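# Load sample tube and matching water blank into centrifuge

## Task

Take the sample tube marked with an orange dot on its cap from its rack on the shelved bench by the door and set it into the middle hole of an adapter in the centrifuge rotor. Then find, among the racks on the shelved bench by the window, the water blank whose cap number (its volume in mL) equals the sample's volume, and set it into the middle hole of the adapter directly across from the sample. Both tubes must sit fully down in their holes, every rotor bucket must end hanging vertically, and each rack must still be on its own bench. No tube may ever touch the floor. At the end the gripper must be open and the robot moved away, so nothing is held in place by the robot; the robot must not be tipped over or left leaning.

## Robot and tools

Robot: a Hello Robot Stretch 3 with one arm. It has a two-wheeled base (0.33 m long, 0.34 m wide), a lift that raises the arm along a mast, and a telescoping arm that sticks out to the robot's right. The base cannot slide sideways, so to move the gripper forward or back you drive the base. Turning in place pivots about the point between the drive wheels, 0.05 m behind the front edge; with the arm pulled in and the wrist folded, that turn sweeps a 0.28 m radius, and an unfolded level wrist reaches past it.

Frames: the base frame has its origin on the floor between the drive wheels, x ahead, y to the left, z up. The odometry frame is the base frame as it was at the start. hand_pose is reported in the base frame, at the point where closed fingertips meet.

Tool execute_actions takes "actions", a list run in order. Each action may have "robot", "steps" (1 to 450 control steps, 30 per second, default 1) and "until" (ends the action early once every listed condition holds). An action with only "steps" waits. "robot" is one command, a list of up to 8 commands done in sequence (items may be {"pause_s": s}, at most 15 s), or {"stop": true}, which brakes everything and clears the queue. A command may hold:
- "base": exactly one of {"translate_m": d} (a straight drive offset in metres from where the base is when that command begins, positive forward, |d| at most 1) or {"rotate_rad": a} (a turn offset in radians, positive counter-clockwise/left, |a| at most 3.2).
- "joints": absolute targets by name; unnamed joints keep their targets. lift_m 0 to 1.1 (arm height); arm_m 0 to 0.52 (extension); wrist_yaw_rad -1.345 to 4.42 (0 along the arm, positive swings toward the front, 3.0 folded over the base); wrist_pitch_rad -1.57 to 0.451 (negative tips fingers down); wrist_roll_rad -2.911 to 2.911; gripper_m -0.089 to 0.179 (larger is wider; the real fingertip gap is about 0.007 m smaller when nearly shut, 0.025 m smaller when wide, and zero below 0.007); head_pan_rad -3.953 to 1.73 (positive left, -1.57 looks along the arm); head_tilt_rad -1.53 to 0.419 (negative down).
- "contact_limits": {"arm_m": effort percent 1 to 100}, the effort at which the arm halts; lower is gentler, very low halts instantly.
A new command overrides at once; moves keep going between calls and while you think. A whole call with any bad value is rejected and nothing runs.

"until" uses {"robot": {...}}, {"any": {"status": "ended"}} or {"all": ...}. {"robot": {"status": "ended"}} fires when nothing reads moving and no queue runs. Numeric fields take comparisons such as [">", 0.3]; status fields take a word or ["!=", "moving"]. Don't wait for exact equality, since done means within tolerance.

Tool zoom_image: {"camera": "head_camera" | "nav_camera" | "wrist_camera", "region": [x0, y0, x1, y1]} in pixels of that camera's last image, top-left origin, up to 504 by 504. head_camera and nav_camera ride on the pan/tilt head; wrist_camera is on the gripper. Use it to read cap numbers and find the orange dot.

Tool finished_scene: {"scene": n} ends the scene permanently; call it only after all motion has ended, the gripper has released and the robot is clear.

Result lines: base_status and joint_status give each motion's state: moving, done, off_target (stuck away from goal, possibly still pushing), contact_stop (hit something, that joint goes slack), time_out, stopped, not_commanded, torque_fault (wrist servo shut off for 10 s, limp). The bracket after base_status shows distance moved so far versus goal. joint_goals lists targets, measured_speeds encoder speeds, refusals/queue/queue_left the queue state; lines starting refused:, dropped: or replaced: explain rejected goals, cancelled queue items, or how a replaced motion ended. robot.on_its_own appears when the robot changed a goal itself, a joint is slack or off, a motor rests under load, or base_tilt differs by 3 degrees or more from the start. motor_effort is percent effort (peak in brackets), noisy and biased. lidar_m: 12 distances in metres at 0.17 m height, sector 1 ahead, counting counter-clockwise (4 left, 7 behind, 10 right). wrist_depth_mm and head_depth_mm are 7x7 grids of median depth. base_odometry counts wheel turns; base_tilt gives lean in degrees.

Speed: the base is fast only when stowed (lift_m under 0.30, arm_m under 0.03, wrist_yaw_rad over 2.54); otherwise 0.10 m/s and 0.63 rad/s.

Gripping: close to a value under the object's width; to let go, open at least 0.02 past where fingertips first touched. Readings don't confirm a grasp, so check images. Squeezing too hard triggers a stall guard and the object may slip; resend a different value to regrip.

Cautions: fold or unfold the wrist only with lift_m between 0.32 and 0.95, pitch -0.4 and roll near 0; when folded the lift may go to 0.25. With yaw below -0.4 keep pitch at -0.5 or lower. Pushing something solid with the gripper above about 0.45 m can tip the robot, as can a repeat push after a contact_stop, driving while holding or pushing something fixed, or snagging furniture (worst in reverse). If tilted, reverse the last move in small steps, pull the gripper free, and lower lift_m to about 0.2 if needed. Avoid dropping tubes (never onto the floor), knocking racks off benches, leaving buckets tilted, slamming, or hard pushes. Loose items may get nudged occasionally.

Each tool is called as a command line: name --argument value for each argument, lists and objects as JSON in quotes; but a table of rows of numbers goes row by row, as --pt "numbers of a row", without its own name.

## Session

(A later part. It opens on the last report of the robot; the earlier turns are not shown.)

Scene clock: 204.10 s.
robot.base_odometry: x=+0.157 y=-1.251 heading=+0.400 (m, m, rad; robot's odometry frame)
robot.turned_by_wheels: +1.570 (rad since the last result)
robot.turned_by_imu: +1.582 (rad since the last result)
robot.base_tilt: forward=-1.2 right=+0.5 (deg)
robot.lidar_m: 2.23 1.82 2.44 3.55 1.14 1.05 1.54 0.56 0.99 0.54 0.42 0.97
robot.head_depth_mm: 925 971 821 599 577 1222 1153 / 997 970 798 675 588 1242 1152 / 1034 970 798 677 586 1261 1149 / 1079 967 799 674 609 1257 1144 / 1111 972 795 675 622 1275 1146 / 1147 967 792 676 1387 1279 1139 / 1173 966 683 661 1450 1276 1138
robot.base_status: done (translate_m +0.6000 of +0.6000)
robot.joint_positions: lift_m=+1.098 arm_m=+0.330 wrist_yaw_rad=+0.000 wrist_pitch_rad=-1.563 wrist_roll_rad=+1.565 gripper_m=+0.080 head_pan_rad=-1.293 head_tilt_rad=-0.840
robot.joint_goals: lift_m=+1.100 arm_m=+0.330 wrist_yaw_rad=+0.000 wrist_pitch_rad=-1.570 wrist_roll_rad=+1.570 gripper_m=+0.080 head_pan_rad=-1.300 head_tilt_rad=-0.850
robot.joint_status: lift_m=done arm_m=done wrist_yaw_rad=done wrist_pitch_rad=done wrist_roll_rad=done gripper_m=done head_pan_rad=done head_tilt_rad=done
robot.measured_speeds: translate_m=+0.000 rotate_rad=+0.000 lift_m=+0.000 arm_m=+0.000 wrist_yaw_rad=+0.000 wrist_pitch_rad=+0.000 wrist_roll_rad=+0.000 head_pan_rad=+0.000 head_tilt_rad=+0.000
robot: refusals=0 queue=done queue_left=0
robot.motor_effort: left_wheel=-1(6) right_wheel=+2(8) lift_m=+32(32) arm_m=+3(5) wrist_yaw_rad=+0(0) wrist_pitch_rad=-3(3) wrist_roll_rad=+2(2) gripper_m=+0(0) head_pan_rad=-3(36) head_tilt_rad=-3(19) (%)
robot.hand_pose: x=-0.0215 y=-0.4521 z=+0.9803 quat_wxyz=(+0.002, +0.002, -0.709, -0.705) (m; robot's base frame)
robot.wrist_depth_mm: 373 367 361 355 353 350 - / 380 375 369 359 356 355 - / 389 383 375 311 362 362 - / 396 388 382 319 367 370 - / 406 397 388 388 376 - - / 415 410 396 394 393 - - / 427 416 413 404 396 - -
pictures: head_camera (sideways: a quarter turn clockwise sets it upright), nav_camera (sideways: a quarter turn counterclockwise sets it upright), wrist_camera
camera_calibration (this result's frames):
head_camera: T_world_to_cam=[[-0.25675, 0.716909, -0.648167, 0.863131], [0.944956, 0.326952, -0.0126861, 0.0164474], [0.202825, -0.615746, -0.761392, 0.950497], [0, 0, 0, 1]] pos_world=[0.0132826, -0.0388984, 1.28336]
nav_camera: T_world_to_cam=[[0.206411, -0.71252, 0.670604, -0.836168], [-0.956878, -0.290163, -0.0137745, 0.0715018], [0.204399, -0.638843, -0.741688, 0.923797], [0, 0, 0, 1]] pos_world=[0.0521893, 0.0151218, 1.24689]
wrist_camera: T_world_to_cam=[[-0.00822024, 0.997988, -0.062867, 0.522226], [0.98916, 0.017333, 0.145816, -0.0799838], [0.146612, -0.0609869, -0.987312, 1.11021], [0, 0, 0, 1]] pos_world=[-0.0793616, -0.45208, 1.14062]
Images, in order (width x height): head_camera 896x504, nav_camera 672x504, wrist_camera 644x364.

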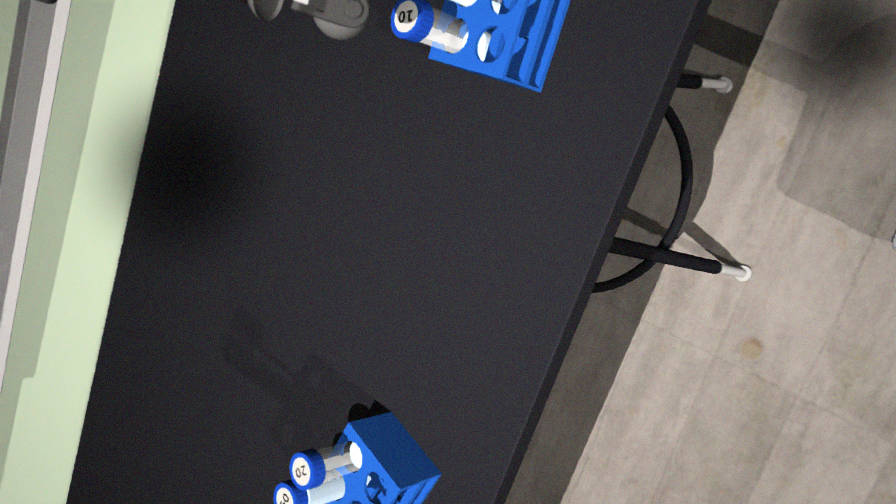

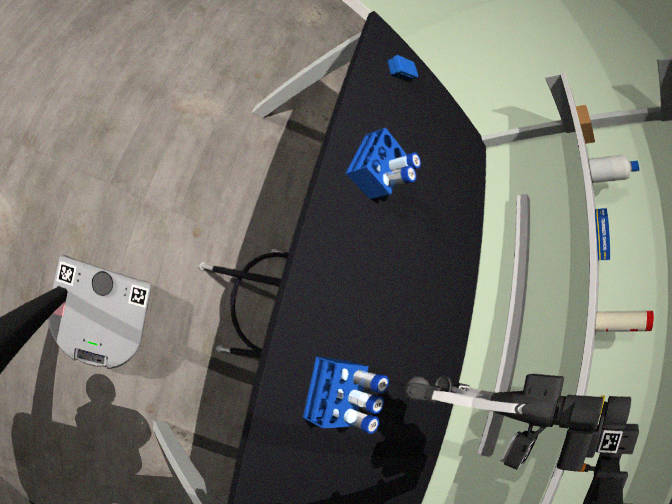

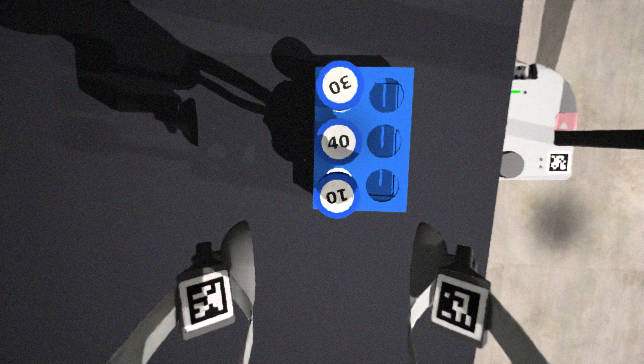

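execute_actions --actions '[{"robot":[{"base":{"translate_m":-0.006},"joints":{"arm_m":0.334}},{"joints":{"lift_m":1.02}}],"steps":450,"until":{"robot":{"status":"ended"}}}]'

Scene clock: 209.97 s.
robot.base_odometry: x=+0.151 y=-1.253 heading=+0.400 (m, m, rad; robot's odometry frame)
robot.turned_by_wheels: +0.000 (rad since the last result)
robot.turned_by_imu: +0.001 (rad since the last result)
robot.base_tilt: forward=-1.1 right=+0.6 (deg)
robot.lidar_m: 2.24 1.83 2.44 2.91 1.13 1.05 1.54 0.56 0.99 0.53 0.42 0.98
robot.head_depth_mm: 913 943 818 599 576 1219 1152 / 1001 967 799 675 588 1241 1150 / 1038 974 800 676 588 1255 1148 / 1071 967 796 675 608 1253 1148 / 1111 967 794 675 622 1283 1137 / 1146 971 793 672 1395 1277 1146 / 1174 965 684 660 1445 1270 1144
robot.base_status: done (translate_m -0.0060 of -0.0060)
robot.joint_positions: lift_m=+1.021 arm_m=+0.334 wrist_yaw_rad=+0.000 wrist_pitch_rad=-1.563 wrist_roll_rad=+1.565 gripper_m=+0.080 head_pan_rad=-1.293 head_tilt_rad=-0.840
robot.joint_goals: lift_m=+1.020 arm_m=+0.334 wrist_yaw_rad=+0.000 wrist_pitch_rad=-1.570 wrist_roll_rad=+1.570 gripper_m=+0.080 head_pan_rad=-1.300 head_tilt_rad=-0.850
robot.joint_status: lift_m=done arm_m=done wrist_yaw_rad=done wrist_pitch_rad=done wrist_roll_rad=done gripper_m=done head_pan_rad=done head_tilt_rad=done
robot.measured_speeds: translate_m=+0.000 rotate_rad=+0.000 lift_m=+0.000 arm_m=+0.000 wrist_yaw_rad=+0.000 wrist_pitch_rad=+0.000 wrist_roll_rad=+0.000 head_pan_rad=+0.000 head_tilt_rad=+0.000
robot: refusals=0 queue=done queue_left=0
robot.motor_effort: left_wheel=-2(6) right_wheel=+3(4) lift_m=+12(30) arm_m=+4(4) wrist_yaw_rad=+0(0) wrist_pitch_rad=-2(3) wrist_roll_rad=+2(2) gripper_m=+0(1) head_pan_rad=-3(3) head_tilt_rad=-4(3) (%)
robot.hand_pose: x=-0.0215 y=-0.4561 z=+0.9029 quat_wxyz=(+0.002, +0.002, -0.709, -0.705) (m; robot's base frame)
robot.wrist_depth_mm: 296 291 288 281 280 274 963 / 303 298 293 173 229 280 956 / 309 303 300 235 235 285 - / 316 310 306 269 265 291 - / 322 318 310 184 295 298 - / 330 324 319 315 309 304 - / 338 332 327 321 315 - -
pictures: head_camera (sideways: a quarter turn clockwise sets it upright), nav_camera (sideways: a quarter turn counterclockwise sets it upright), wrist_camera
camera_calibration (this result's frames):
head_camera: T_world_to_cam=[[-0.256751, 0.716909, -0.648167, 0.863131], [0.944956, 0.326953, -0.0126861, 0.0164474], [0.202825, -0.615746, -0.761392, 0.950497], [0, 0, 0, 1]] pos_world=[0.0132826, -0.0388984, 1.28336]
nav_camera: T_world_to_cam=[[0.206411, -0.71252, 0.670604, -0.836168], [-0.956878, -0.290163, -0.0137745, 0.0715018], [0.204399, -0.638843, -0.741688, 0.923797], [0, 0, 0, 1]] pos_world=[0.0521893, 0.0151218, 1.24689]
wrist_camera: T_world_to_cam=[[-0.00822001, 0.997988, -0.0628674, 0.521348], [0.98916, 0.0173329, 0.145816, -0.0686177], [0.146612, -0.0609873, -0.987312, 1.03348], [0, 0, 0, 1]] pos_world=[-0.0793616, -0.45608, 1.06315]
Images, in order (width x height): head_camera 896x504, nav_camera 672x504, wrist_camera 644x364.

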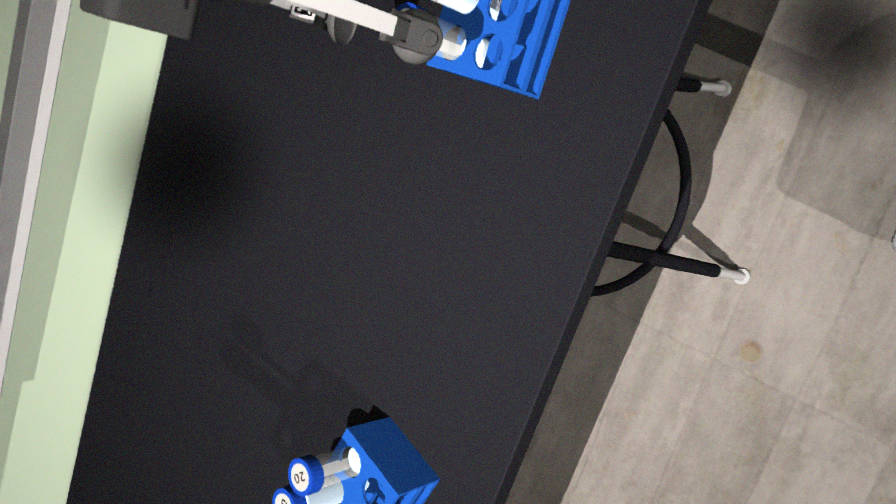

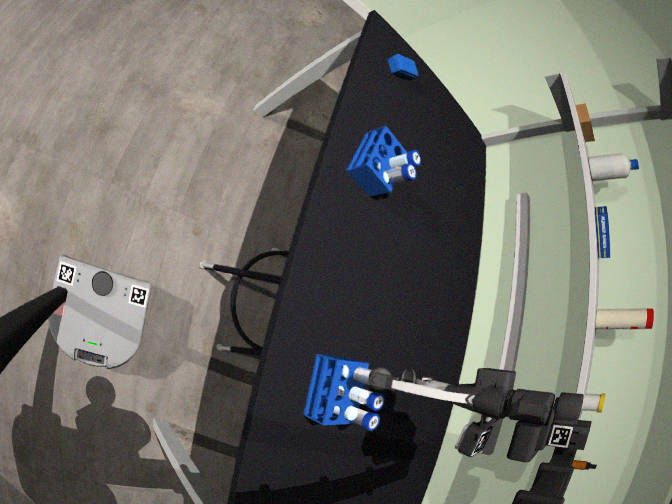

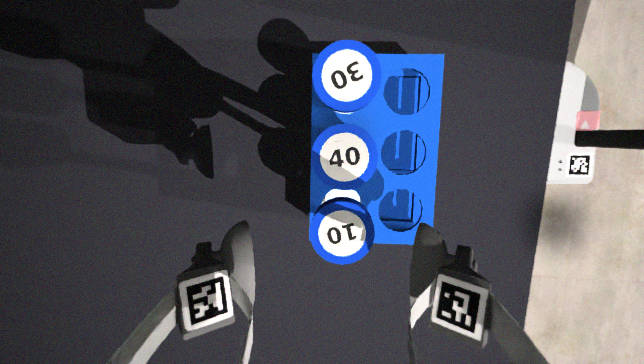

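execute_actions --actions '[{"robot":[{"joints":{"lift_m":0.98}},{"joints":{"gripper_m":0.02}},{"pause_s":0.5},{"joints":{"lift_m":1.1}},{"joints":{"arm_m":0,"head_pan_rad":-1.57}},{"base":{"translate_m":-0.55}},{"base":{"rotate_rad":-1.6}},{"base":{"translate_m":-0.55}}],"steps":450,"until":{"robot":{"status":"ended"}}},{"steps":450,"until":{"robot":{"status":"ended"}}}]'

Scene clock: 237.77 s.
robot.base_odometry: x=-0.555 y=-0.954 heading=-1.200 (m, m, rad; robot's odometry frame)
robot.turned_by_wheels: -1.600 (rad since the last result)
robot.turned_by_imu: -1.606 (rad since the last result)
robot.base_tilt: forward=-1.2 right=+0.8 (deg)
robot.lidar_m: 0.83 1.16 1.72 2.22 2.29 2.98 2.41 0.37 0.29 0.43 1.02 1.40
robot.head_depth_mm: - - - - - 717 995 / - - - - - - 1097 / 870 1007 1192 - - - - / 885 1024 1178 - - 1277 1147 / 893 1034 1224 1475 1421 1281 1141 / 901 1044 1247 1534 1440 1276 1150 / 909 1056 1270 1555 1437 1280 1144
robot.base_status: done (translate_m -0.5500 of -0.5500)
robot.joint_positions: lift_m=+1.098 arm_m=+0.000 wrist_yaw_rad=+0.000 wrist_pitch_rad=-1.564 wrist_roll_rad=+1.565 gripper_m=+0.020 head_pan_rad=-1.563 head_tilt_rad=-0.840
robot.joint_goals: lift_m=+1.100 arm_m=+0.000 wrist_yaw_rad=+0.000 wrist_pitch_rad=-1.570 wrist_roll_rad=+1.570 gripper_m=+0.020 head_pan_rad=-1.570 head_tilt_rad=-0.850
robot.joint_status: lift_m=done arm_m=done wrist_yaw_rad=done wrist_pitch_rad=done wrist_roll_rad=done gripper_m=done head_pan_rad=done head_tilt_rad=done
robot.measured_speeds: translate_m=+0.000 rotate_rad=+0.000 lift_m=+0.000 arm_m=+0.000 wrist_yaw_rad=+0.000 wrist_pitch_rad=+0.000 wrist_roll_rad=+0.000 head_pan_rad=+0.000 head_tilt_rad=+0.000
robot: refusals=0 queue=done queue_left=0
robot.motor_effort: left_wheel=+2(6) right_wheel=-2(7) lift_m=+32(33) arm_m=-4(5) wrist_yaw_rad=+0(0) wrist_pitch_rad=-3(3) wrist_roll_rad=+2(2) gripper_m=-7(82) head_pan_rad=-4(23) head_tilt_rad=-3(3) (%)
robot.hand_pose: x=-0.0215 y=-0.1228 z=+0.9803 quat_wxyz=(+0.002, +0.002, -0.709, -0.705) (m; robot's base frame)
robot.wrist_depth_mm: 468 462 528 - - - - / 588 590 567 - - - - / 906 - - - - - - / - - - - - - - / - - - 142 - - - / - - - 143 - - - / - - - - - - -
pictures: head_camera (sideways: a quarter turn clockwise sets it upright), nav_camera (sideways: a quarter turn counterclockwise sets it upright), wrist_camera
camera_calibration (this result's frames):
head_camera: T_world_to_cam=[[-0.0562755, 0.759416, -0.648167, 0.861908], [0.997925, 0.0631222, -0.0126861, 0.0161243], [0.0312797, -0.647536, -0.761392, 0.951544], [0, 0, 0, 1]] pos_world=[0.00264947, -0.0394051, 1.28336]
nav_camera: T_world_to_cam=[[0.00892882, -0.741762, 0.670604, -0.834964], [-0.999605, -0.0244856, -0.0137745, 0.0717624], [0.0266376, -0.670216, -0.741688, 0.924881], [0, 0, 0, 1]] pos_world=[0.0545528, 0.0022836, 1.24689]
wrist_camera: T_world_to_cam=[[-0.00828558, 0.998002, -0.0626331, 0.193317], [0.989159, 0.0173636, 0.14582, -0.0856902], [0.146617, -0.0607459, -0.987326, 1.13034], [0, 0, 0, 1]] pos_world=[-0.0793632, -0.12278, 1.14062]
Images, in order (width x height): head_camera 896x504, nav_camera 672x504, wrist_camera 644x364.

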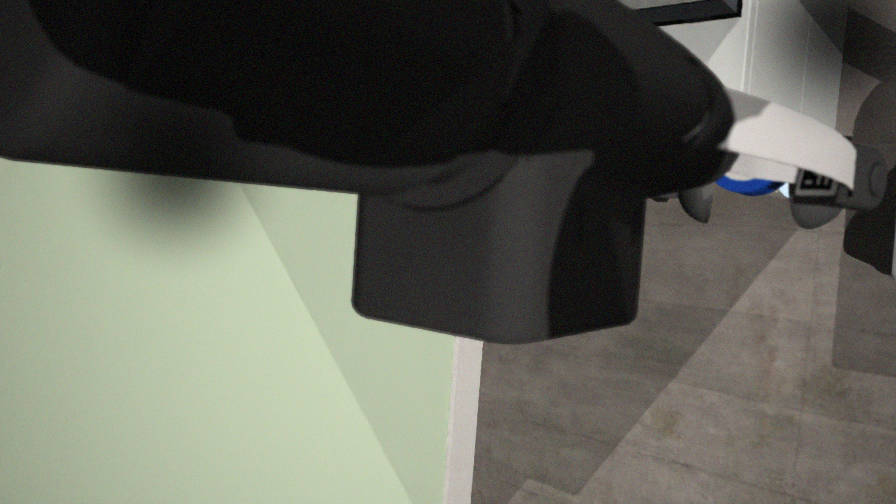

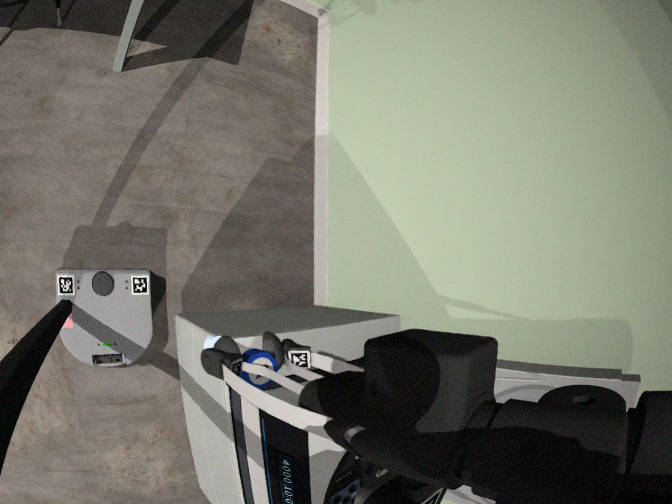

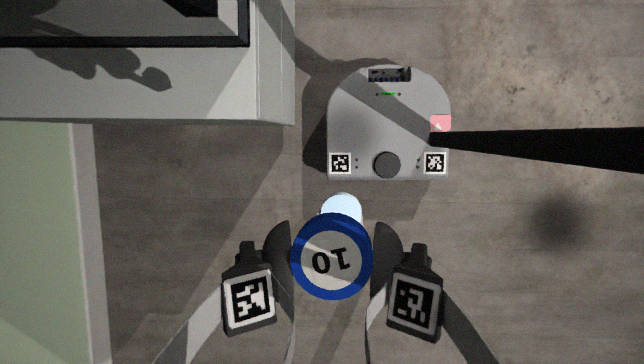

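execute_actions --actions '[{"robot":[{"base":{"translate_m":-0.41}},{"joints":{"arm_m":0.45,"head_pan_rad":-1.5,"head_tilt_rad":-0.75}}],"steps":450,"until":{"robot":{"status":"ended"}}}]'

Scene clock: 249.70 s.
robot.base_odometry: x=-0.703 y=-0.572 heading=-1.200 (m, m, rad; robot's odometry frame)
robot.turned_by_wheels: +0.000 (rad since the last result)
robot.turned_by_imu: +0.002 (rad since the last result)
robot.base_tilt: forward=-1.3 right=+0.7 (deg)
robot.lidar_m: 1.25 1.55 1.97 2.20 2.30 2.67 1.99 0.36 0.27 0.26 0.27 0.38
robot.head_depth_mm: 729 810 866 753 627 534 665 / - 804 865 732 624 546 672 / 742 834 870 753 648 554 702 / 743 852 844 745 569 565 741 / 841 952 858 688 569 577 782 / 879 1010 1181 1293 568 587 829 / 897 1022 1201 1447 1525 756 1110
robot.base_status: done (translate_m -0.4100 of -0.4100)
robot.joint_positions: lift_m=+1.098 arm_m=+0.450 wrist_yaw_rad=+0.000 wrist_pitch_rad=-1.564 wrist_roll_rad=+1.565 gripper_m=+0.020 head_pan_rad=-1.507 head_tilt_rad=-0.754
robot.joint_goals: lift_m=+1.100 arm_m=+0.450 wrist_yaw_rad=+0.000 wrist_pitch_rad=-1.570 wrist_roll_rad=+1.570 gripper_m=+0.020 head_pan_rad=-1.500 head_tilt_rad=-0.750
robot.joint_status: lift_m=done arm_m=done wrist_yaw_rad=done wrist_pitch_rad=done wrist_roll_rad=done gripper_m=done head_pan_rad=done head_tilt_rad=done
robot.measured_speeds: translate_m=+0.000 rotate_rad=+0.000 lift_m=+0.000 arm_m=+0.000 wrist_yaw_rad=+0.000 wrist_pitch_rad=+0.000 wrist_roll_rad=+0.000 head_pan_rad=+0.000 head_tilt_rad=+0.000
robot: refusals=0 queue=done queue_left=0
robot.motor_effort: left_wheel=+3(3) right_wheel=-2(7) lift_m=+32(32) arm_m=+4(6) wrist_yaw_rad=+0(0) wrist_pitch_rad=-3(2) wrist_roll_rad=+2(2) gripper_m=-7(7) head_pan_rad=+3(11) head_tilt_rad=+1(8) (%)
robot.hand_pose: x=-0.0215 y=-0.5721 z=+0.9803 quat_wxyz=(+0.002, +0.002, -0.709, -0.705) (m; robot's base frame)
robot.wrist_depth_mm: 324 336 379 348 369 396 300 / 330 364 387 379 374 365 306 / 333 372 372 366 382 372 311 / 339 367 380 394 391 395 319 / 344 354 436 142 395 390 322 / 342 358 383 144 - 337 334 / 341 367 359 372 352 342 341
pictures: head_camera (sideways: a quarter turn clockwise sets it upright), nav_camera (sideways: a quarter turn counterclockwise sets it upright), wrist_camera
camera_calibration (this result's frames):
head_camera: T_world_to_cam=[[-0.0950858, 0.697048, -0.710691, 0.94362], [0.992894, 0.117728, -0.0173746, 0.0222605], [0.0715574, -0.707293, -0.703289, 0.875736], [0, 0, 0, 1]] pos_world=[0.00495718, -0.0409673, 1.28691]
nav_camera: T_world_to_cam=[[0.0467052, -0.680232, 0.731507, -0.914562], [-0.996586, -0.0816428, -0.0122901, 0.0698129], [0.0680824, -0.728436, -0.681723, 0.84664], [0, 0, 0, 1]] pos_world=[0.0546481, 0.00030878, 1.24704]
wrist_camera: T_world_to_cam=[[-0.00815192, 0.998003, -0.0626332, 0.641703], [0.989161, 0.0172312, 0.14582, -0.0779672], [0.146609, -0.0607656, -0.987326, 1.10303], [0, 0, 0, 1]] pos_world=[-0.0793609, -0.572052, 1.14062]
Images, in order (width x height): head_camera 896x504, nav_camera 672x504, wrist_camera 644x364.

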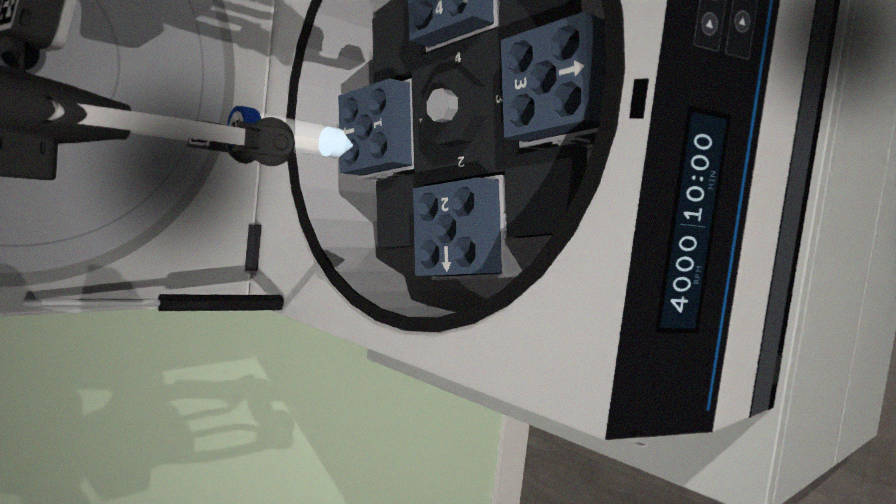

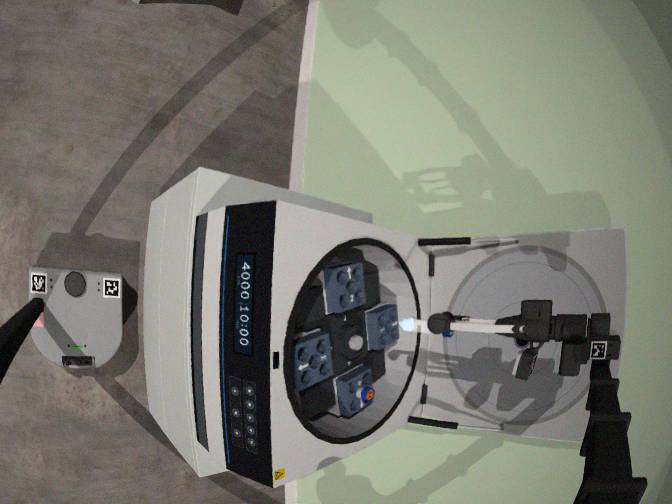

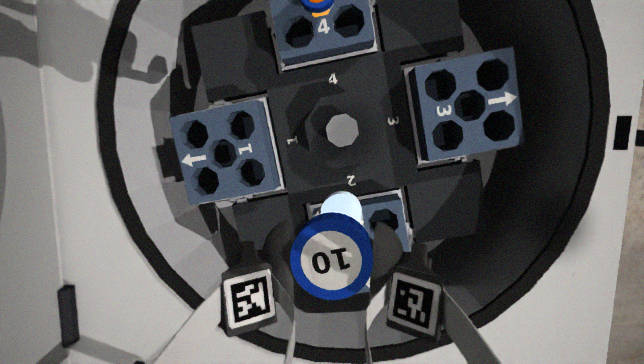

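execute_actions --actions '[{"robot":[{"base":{"translate_m":0.077},"joints":{"arm_m":0.417}},{"joints":{"lift_m":0.99}}],"steps":450,"until":{"robot":{"status":"ended"}}}]'

zoom_image --camera "head_camera" --region '[320,60,560,240]'

Scene clock: 260.27 s.
robot.base_odometry: x=-0.675 y=-0.644 heading=-1.200 (m, m, rad; robot's odometry frame)
robot.turned_by_wheels: +0.000 (rad since the last result)
robot.turned_by_imu: +0.001 (rad since the last result)
robot.base_tilt: forward=-1.3 right=+0.8 (deg)
robot.lidar_m: 1.17 1.45 1.91 2.21 2.30 2.71 2.07 0.37 0.27 0.26 0.27 1.40
robot.head_depth_mm: - 783 875 734 632 536 668 / - 856 872 742 646 546 675 / 735 843 848 714 569 556 706 / 830 943 846 671 568 569 746 / 871 992 1154 1057 593 584 787 / 883 1011 1178 1416 1495 756 846 / 896 1027 1204 1448 1525 1326 1167
robot.base_status: done (translate_m +0.0770 of +0.0770)
robot.joint_positions: lift_m=+0.991 arm_m=+0.417 wrist_yaw_rad=+0.000 wrist_pitch_rad=-1.564 wrist_roll_rad=+1.565 gripper_m=+0.020 head_pan_rad=-1.507 head_tilt_rad=-0.754
robot.joint_goals: lift_m=+0.990 arm_m=+0.417 wrist_yaw_rad=+0.000 wrist_pitch_rad=-1.570 wrist_roll_rad=+1.570 gripper_m=+0.020 head_pan_rad=-1.500 head_tilt_rad=-0.750
robot.joint_status: lift_m=done arm_m=done wrist_yaw_rad=done wrist_pitch_rad=done wrist_roll_rad=done gripper_m=done head_pan_rad=done head_tilt_rad=done
robot.measured_speeds: translate_m=+0.000 rotate_rad=+0.000 lift_m=+0.000 arm_m=+0.000 wrist_yaw_rad=+0.000 wrist_pitch_rad=+0.000 wrist_roll_rad=+0.000 head_pan_rad=+0.000 head_tilt_rad=+0.000
robot: refusals=0 queue=done queue_left=0
robot.motor_effort: left_wheel=+2(6) right_wheel=-2(4) lift_m=+11(33) arm_m=-6(5) wrist_yaw_rad=+0(0) wrist_pitch_rad=-3(3) wrist_roll_rad=+2(2) gripper_m=-7(7) head_pan_rad=+3(2) head_tilt_rad=+2(1) (%)
robot.hand_pose: x=-0.0215 y=-0.5397 z=+0.8729 quat_wxyz=(+0.002, +0.002, -0.709, -0.705) (m; robot's base frame)
robot.wrist_depth_mm: 269 255 273 251 267 240 243 / 282 264 278 273 273 313 251 / 286 290 287 282 277 296 236 / 270 325 292 265 283 286 216 / 243 301 346 141 340 261 219 / 246 250 296 144 - 227 225 / 251 248 241 240 236 231 228
pictures: head_camera (sideways: a quarter turn clockwise sets it upright), nav_camera (sideways: a quarter turn counterclockwise sets it upright), wrist_camera
camera_calibration (this result's frames):
head_camera: T_world_to_cam=[[-0.0950889, 0.697048, -0.710692, 0.94362], [0.992893, 0.117732, -0.0173746, 0.0222605], [0.0715606, -0.707293, -0.703289, 0.875736], [0, 0, 0, 1]] pos_world=[0.00495736, -0.0409673, 1.28691]
nav_camera: T_world_to_cam=[[0.0467082, -0.680231, 0.731508, -0.914562], [-0.996586, -0.0816472, -0.01229, 0.0698129], [0.0680856, -0.728436, -0.681722, 0.84664], [0, 0, 0, 1]] pos_world=[0.0546481, 0.000308968, 1.24704]
wrist_camera: T_world_to_cam=[[-0.00815184, 0.998003, -0.0626332, 0.602718], [0.989161, 0.0172311, 0.14582, -0.0628545], [0.146609, -0.0607656, -0.987326, 0.998901], [0, 0, 0, 1]] pos_world=[-0.0793609, -0.539733, 1.03316]
Images, in order (width x height): head_camera 896x504, nav_camera 672x504, wrist_camera 644x364.

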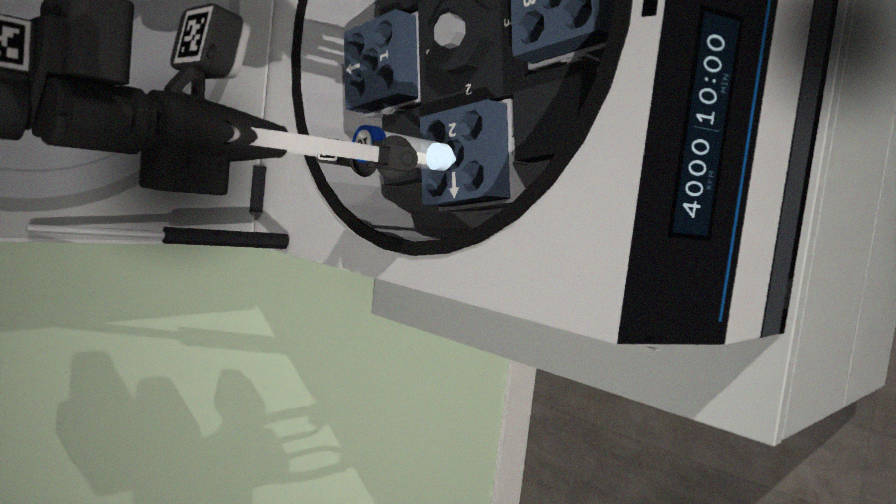

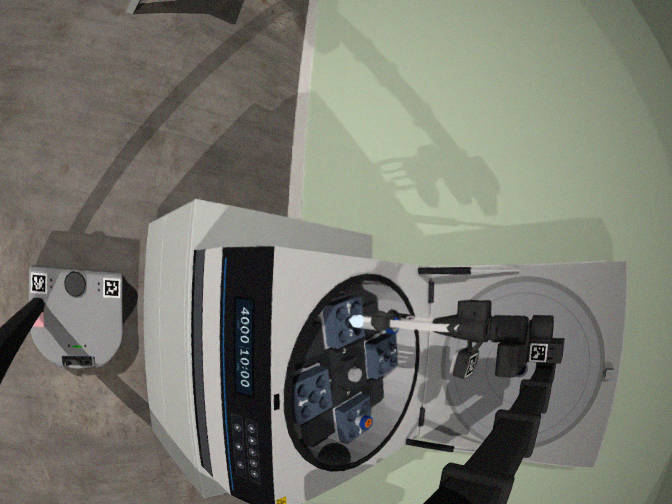

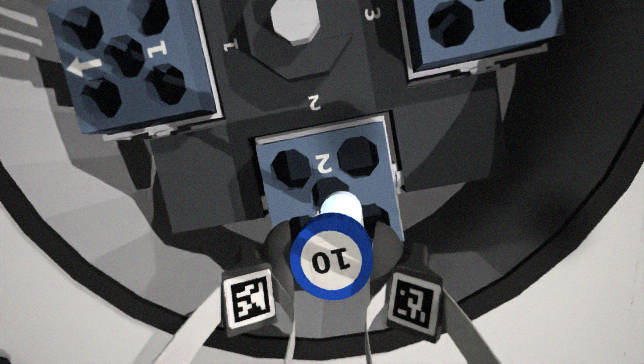

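Region (320, 60, 560, 240) of head_camera's 896x504 image, scaled by 2.100, with more detail than that image has; it fills the top 378 rows of this view, and the rest is white.

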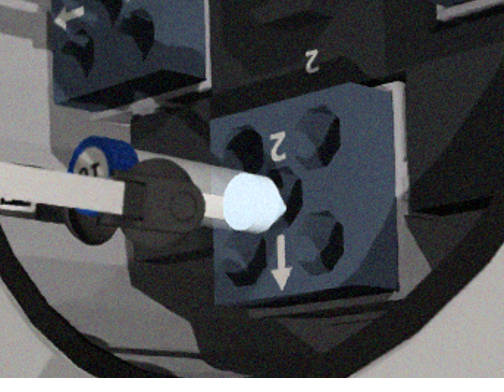

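execute_actions --actions '[{"robot":{"joints":{"arm_m":0.426}},"steps":100,"until":{"robot":{"status":"ended"}}},{"robot":{"joints":{"lift_m":0.965}},"steps":100,"until":{"robot":{"status":"ended"}}}]'

Scene clock: 270.40 s.
robot.base_odometry: x=-0.675 y=-0.644 heading=-1.200 (m, m, rad; robot's odometry frame)
robot.turned_by_wheels: +0.000 (rad since the last result)
robot.turned_by_imu: +0.001 (rad since the last result)
robot.base_tilt: forward=-1.3 right=+0.7 (deg)
robot.lidar_m: 1.17 1.45 1.91 2.21 2.29 2.72 2.07 0.37 0.27 0.26 0.27 1.40
robot.head_depth_mm: - 808 873 733 632 535 670 / - - 871 741 644 545 676 / 731 818 848 720 570 556 708 / 830 939 847 671 569 566 748 / 869 990 1152 1059 594 585 786 / 881 1011 1184 1418 1496 756 846 / 896 1025 1203 1451 1523 1321 1173
robot.base_status: done (translate_m +0.0770 of +0.0770)
robot.joint_positions: lift_m=+0.966 arm_m=+0.426 wrist_yaw_rad=+0.000 wrist_pitch_rad=-1.564 wrist_roll_rad=+1.565 gripper_m=+0.020 head_pan_rad=-1.507 head_tilt_rad=-0.754
robot.joint_goals: lift_m=+0.965 arm_m=+0.426 wrist_yaw_rad=+0.000 wrist_pitch_rad=-1.570 wrist_roll_rad=+1.570 gripper_m=+0.020 head_pan_rad=-1.500 head_tilt_rad=-0.750
robot.joint_status: lift_m=done arm_m=done wrist_yaw_rad=done wrist_pitch_rad=done wrist_roll_rad=done gripper_m=done head_pan_rad=done head_tilt_rad=done
robot.measured_speeds: translate_m=+0.000 rotate_rad=+0.000 lift_m=+0.000 arm_m=+0.000 wrist_yaw_rad=+0.000 wrist_pitch_rad=+0.000 wrist_roll_rad=+0.000 head_pan_rad=+0.000 head_tilt_rad=+0.000
robot: refusals=0 queue=done queue_left=0
robot.motor_effort: left_wheel=+2(2) right_wheel=-2(3) lift_m=+11(10) arm_m=+3(5) wrist_yaw_rad=+0(0) wrist_pitch_rad=-3(2) wrist_roll_rad=+2(2) gripper_m=-7(7) head_pan_rad=+3(2) head_tilt_rad=+1(1) (%)
robot.hand_pose: x=-0.0215 y=-0.5481 z=+0.8479 quat_wxyz=(+0.002, +0.002, -0.709, -0.705) (m; robot's base frame)
robot.wrist_depth_mm: 239 230 249 227 245 218 242 / 243 240 256 251 250 247 262 / 268 265 262 256 252 249 247 / 261 306 267 238 257 268 225 / 233 283 272 142 324 272 201 / 217 243 290 144 - 224 198 / 224 222 223 239 211 205 203
pictures: head_camera (sideways: a quarter turn clockwise sets it upright), nav_camera (sideways: a quarter turn counterclockwise sets it upright), wrist_camera
camera_calibration (this result's frames):
head_camera: T_world_to_cam=[[-0.0950887, 0.697048, -0.710692, 0.94362], [0.992893, 0.117732, -0.0173746, 0.0222605], [0.0715604, -0.707293, -0.703289, 0.875735], [0, 0, 0, 1]] pos_world=[0.00495735, -0.0409673, 1.28691]
nav_camera: T_world_to_cam=[[0.0467081, -0.680231, 0.731508, -0.914562], [-0.996586, -0.081647, -0.01229, 0.0698129], [0.0680855, -0.728436, -0.681722, 0.84664], [0, 0, 0, 1]] pos_world=[0.0546481, 0.000308947, 1.24704]
wrist_camera: T_world_to_cam=[[-0.00815174, 0.998003, -0.0626332, 0.609456], [0.989161, 0.017231, 0.14582, -0.0590658], [0.146609, -0.0607656, -0.987326, 0.973713], [0, 0, 0, 1]] pos_world=[-0.0793609, -0.548053, 1.00816]
Images, in order (width x height): head_camera 896x504, nav_camera 672x504, wrist_camera 644x364.

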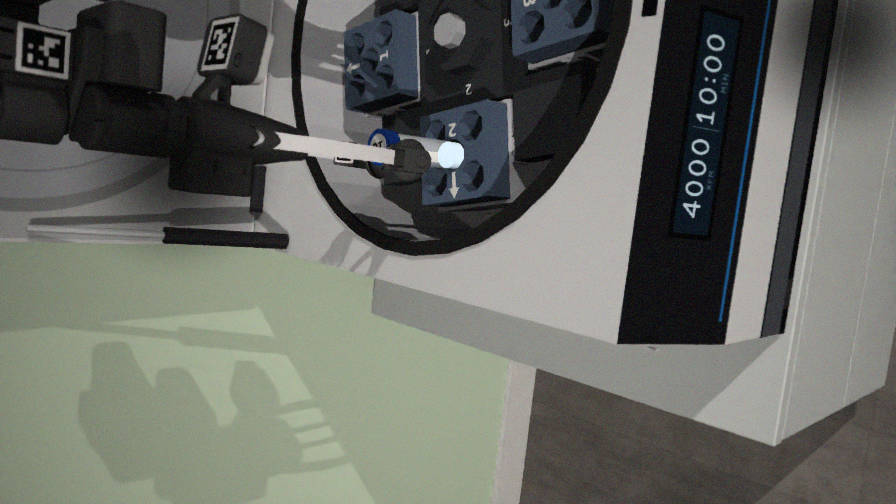

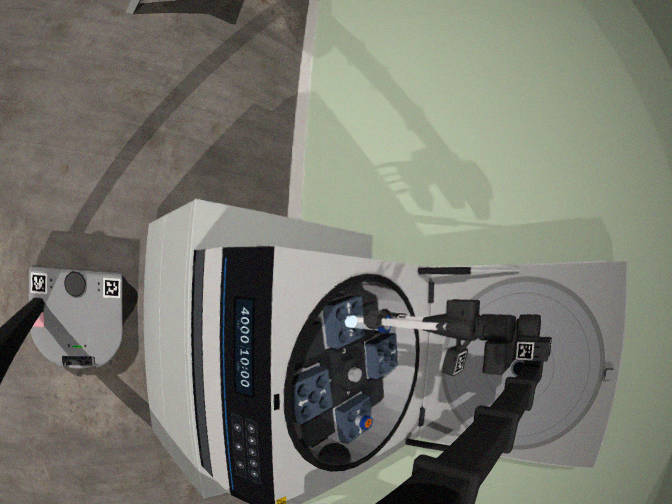

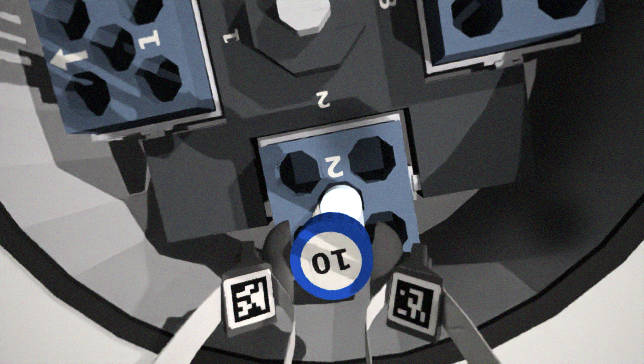

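Looks centred.

execute_actions --actions '[{"robot":{"joints":{"lift_m":0.925}},"steps":100,"until":{"robot":{"status":"ended"}}}]'

Scene clock: 275.63 s.
robot.base_odometry: x=-0.675 y=-0.644 heading=-1.200 (m, m, rad; robot's odometry frame)
robot.turned_by_wheels: +0.000 (rad since the last result)
robot.turned_by_imu: +0.001 (rad since the last result)
robot.base_tilt: forward=-1.3 right=+0.7 (deg)
robot.lidar_m: 1.17 1.45 1.92 2.21 2.30 2.72 2.07 0.37 0.27 0.26 0.27 1.40
robot.head_depth_mm: 684 847 869 735 635 536 670 / 698 - 869 742 644 546 674 / 731 825 836 715 568 556 708 / 827 936 846 671 569 568 745 / 870 994 1146 1057 594 585 788 / 886 1013 1177 1419 1487 756 844 / 897 1027 1205 1448 1519 1322 1166
robot.base_status: done (translate_m +0.0770 of +0.0770)
robot.joint_positions: lift_m=+0.926 arm_m=+0.426 wrist_yaw_rad=+0.000 wrist_pitch_rad=-1.565 wrist_roll_rad=+1.565 gripper_m=+0.020 head_pan_rad=-1.507 head_tilt_rad=-0.754
robot.joint_goals: lift_m=+0.925 arm_m=+0.426 wrist_yaw_rad=+0.000 wrist_pitch_rad=-1.570 wrist_roll_rad=+1.570 gripper_m=+0.020 head_pan_rad=-1.500 head_tilt_rad=-0.750
robot.joint_status: lift_m=done arm_m=done wrist_yaw_rad=done wrist_pitch_rad=done wrist_roll_rad=done gripper_m=done head_pan_rad=done head_tilt_rad=done
robot.measured_speeds: translate_m=+0.000 rotate_rad=+0.000 lift_m=+0.000 arm_m=+0.000 wrist_yaw_rad=+0.000 wrist_pitch_rad=+0.000 wrist_roll_rad=+0.000 head_pan_rad=+0.000 head_tilt_rad=+0.000
robot: refusals=0 queue=done queue_left=0
robot.motor_effort: left_wheel=+1(2) right_wheel=-2(3) lift_m=+11(13) arm_m=+3(3) wrist_yaw_rad=+0(0) wrist_pitch_rad=-2(2) wrist_roll_rad=+2(2) gripper_m=-7(6) head_pan_rad=+3(3) head_tilt_rad=+2(1) (%)
robot.hand_pose: x=-0.0215 y=-0.5478 z=+0.8079 quat_wxyz=(+0.002, +0.002, -0.709, -0.705) (m; robot's base frame)
robot.wrist_depth_mm: 198 190 211 191 207 184 204 / 196 199 216 213 211 208 251 / 230 227 221 216 215 212 235 / 263 230 225 228 217 215 219 / 233 235 231 141 279 271 201 / 205 245 288 144 - 223 176 / 180 204 224 240 210 183 160
pictures: head_camera (sideways: a quarter turn clockwise sets it upright), nav_camera (sideways: a quarter turn counterclockwise sets it upright), wrist_camera
camera_calibration (this result's frames):
head_camera: T_world_to_cam=[[-0.0950887, 0.697048, -0.710692, 0.94362], [0.992893, 0.117732, -0.0173746, 0.0222605], [0.0715604, -0.707293, -0.703289, 0.875736], [0, 0, 0, 1]] pos_world=[0.00495735, -0.0409673, 1.28691]
nav_camera: T_world_to_cam=[[0.0467081, -0.680232, 0.731508, -0.914562], [-0.996586, -0.081647, -0.01229, 0.0698129], [0.0680855, -0.728436, -0.681722, 0.84664], [0, 0, 0, 1]] pos_world=[0.0546481, 0.000308956, 1.24704]
wrist_camera: T_world_to_cam=[[-0.00815028, 0.998058, -0.0617528, 0.606046], [0.989161, 0.0171009, 0.145836, -0.0533253], [0.146609, -0.0598948, -0.98738, 0.934787], [0, 0, 0, 1]] pos_world=[-0.0793609, -0.547969, 0.968191]
Images, in order (width x height): head_camera 896x504, nav_camera 672x504, wrist_camera 644x364.

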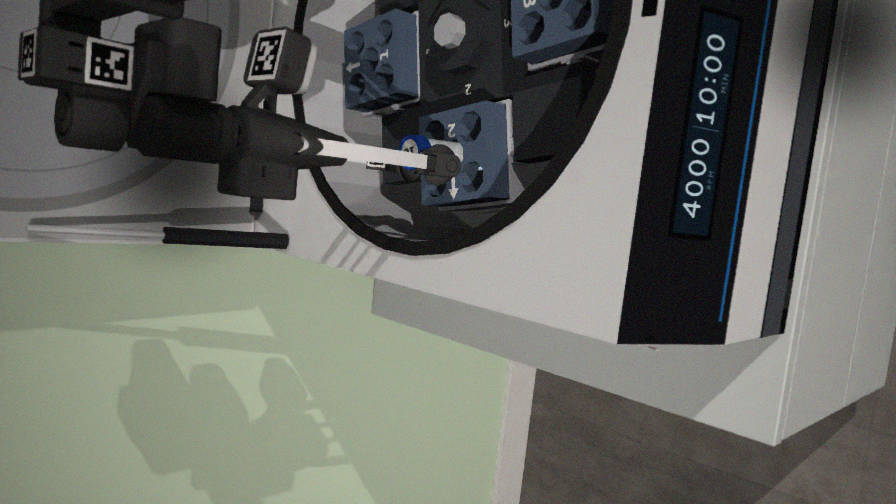

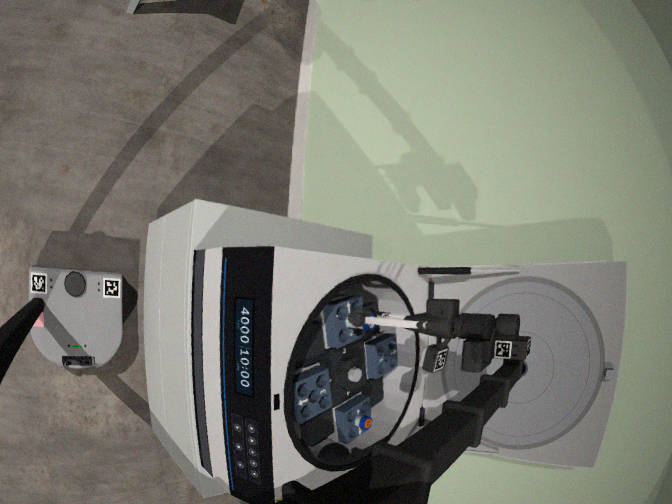

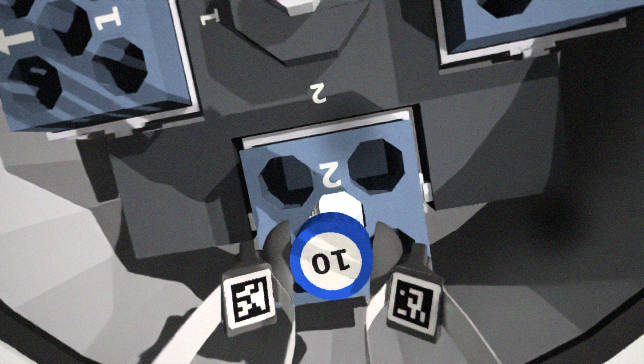

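Inserted with the cap position unchanged in the gripper; release.

execute_actions --actions '[{"robot":[{"joints":{"gripper_m":0.065}},{"joints":{"lift_m":1.0}}],"steps":200,"until":{"robot":{"status":"ended"}}}]'

Scene clock: 281.03 s.
robot.base_odometry: x=-0.675 y=-0.644 heading=-1.200 (m, m, rad; robot's odometry frame)
robot.turned_by_wheels: +0.000 (rad since the last result)
robot.turned_by_imu: +0.001 (rad since the last result)
robot.base_tilt: forward=-1.1 right=+0.8 (deg)
robot.lidar_m: 1.17 1.45 1.91 2.20 2.30 2.72 2.07 0.37 0.27 0.26 0.27 1.40
robot.head_depth_mm: - 802 874 734 637 536 670 / - 853 877 741 643 546 675 / 732 859 847 721 569 555 709 / 829 936 846 670 570 569 744 / 868 993 1149 1055 594 584 786 / 886 1005 1180 1418 1495 757 842 / 894 1030 1199 1457 1528 1323 1170
robot.base_status: done (translate_m +0.0770 of +0.0770)
robot.joint_positions: lift_m=+0.999 arm_m=+0.426 wrist_yaw_rad=+0.000 wrist_pitch_rad=-1.565 wrist_roll_rad=+1.565 gripper_m=+0.065 head_pan_rad=-1.507 head_tilt_rad=-0.754
robot.joint_goals: lift_m=+1.000 arm_m=+0.426 wrist_yaw_rad=+0.000 wrist_pitch_rad=-1.570 wrist_roll_rad=+1.570 gripper_m=+0.065 head_pan_rad=-1.500 head_tilt_rad=-0.750
robot.joint_status: lift_m=done arm_m=done wrist_yaw_rad=done wrist_pitch_rad=done wrist_roll_rad=done gripper_m=done head_pan_rad=done head_tilt_rad=done
robot.measured_speeds: translate_m=+0.000 rotate_rad=+0.000 lift_m=+0.000 arm_m=+0.000 wrist_yaw_rad=+0.000 wrist_pitch_rad=+0.000 wrist_roll_rad=+0.000 head_pan_rad=+0.000 head_tilt_rad=+0.000
robot: refusals=0 queue=done queue_left=0
robot.motor_effort: left_wheel=+2(1) right_wheel=-2(2) lift_m=+31(32) arm_m=+3(4) wrist_yaw_rad=+0(0) wrist_pitch_rad=-2(2) wrist_roll_rad=+2(2) gripper_m=+1(80) head_pan_rad=+3(4) head_tilt_rad=+2(1) (%)
robot.hand_pose: x=-0.0215 y=-0.5478 z=+0.8818 quat_wxyz=(+0.002, +0.002, -0.709, -0.705) (m; robot's base frame)
robot.wrist_depth_mm: 277 268 282 260 276 250 252 / 288 269 286 282 282 281 262 / 284 301 295 290 285 285 248 / 261 328 301 270 290 291 225 / 249 292 331 278 353 273 227 / 256 254 - 323 302 236 233 / 262 257 254 250 245 242 238
pictures: head_camera (sideways: a quarter turn clockwise sets it upright), nav_camera (sideways: a quarter turn counterclockwise sets it upright), wrist_camera
camera_calibration (this result's frames):
head_camera: T_world_to_cam=[[-0.0950888, 0.697048, -0.710692, 0.94362], [0.992893, 0.117732, -0.0173746, 0.0222605], [0.0715605, -0.707293, -0.703289, 0.875735], [0, 0, 0, 1]] pos_world=[0.00495736, -0.0409673, 1.28691]
nav_camera: T_world_to_cam=[[0.0467081, -0.680231, 0.731508, -0.914562], [-0.996586, -0.0816471, -0.01229, 0.0698129], [0.0680856, -0.728436, -0.681722, 0.84664], [0, 0, 0, 1]] pos_world=[0.0546481, 0.000308959, 1.24704]
wrist_camera: T_world_to_cam=[[-0.00815146, 0.998058, -0.0617526, 0.610609], [0.989161, 0.0171021, 0.145836, -0.0640975], [0.146609, -0.0598945, -0.98738, 1.00772], [0, 0, 0, 1]] pos_world=[-0.0793609, -0.54797, 1.04206]
Images, in order (width x height): head_camera 896x504, nav_camera 672x504, wrist_camera 644x364.

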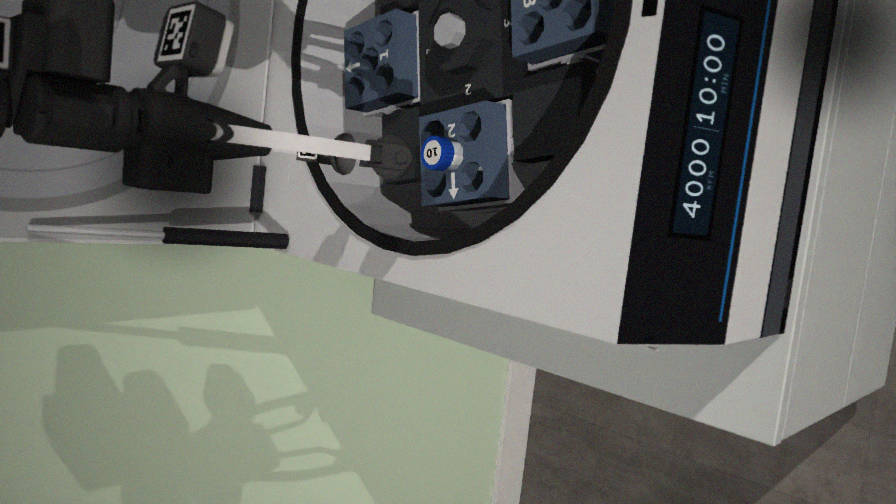

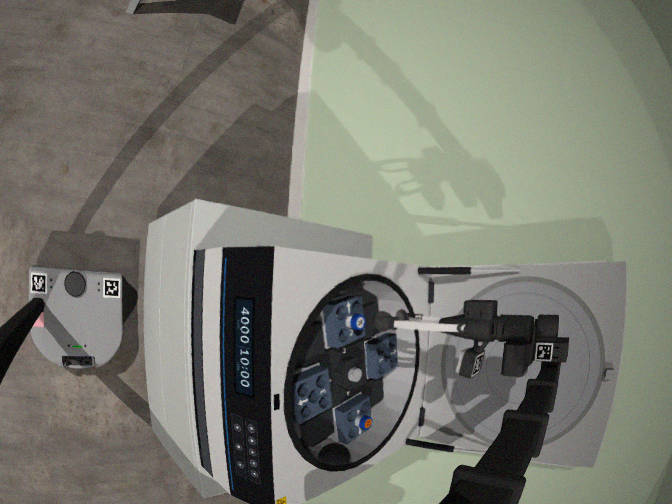

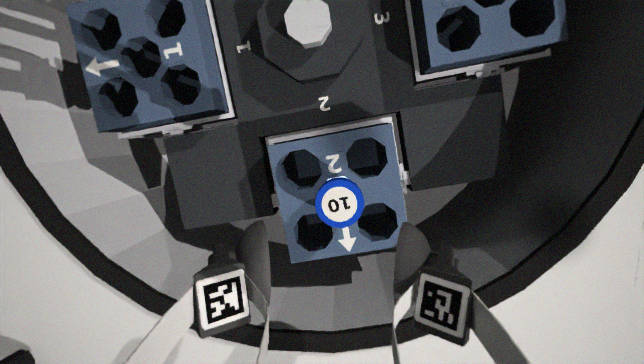

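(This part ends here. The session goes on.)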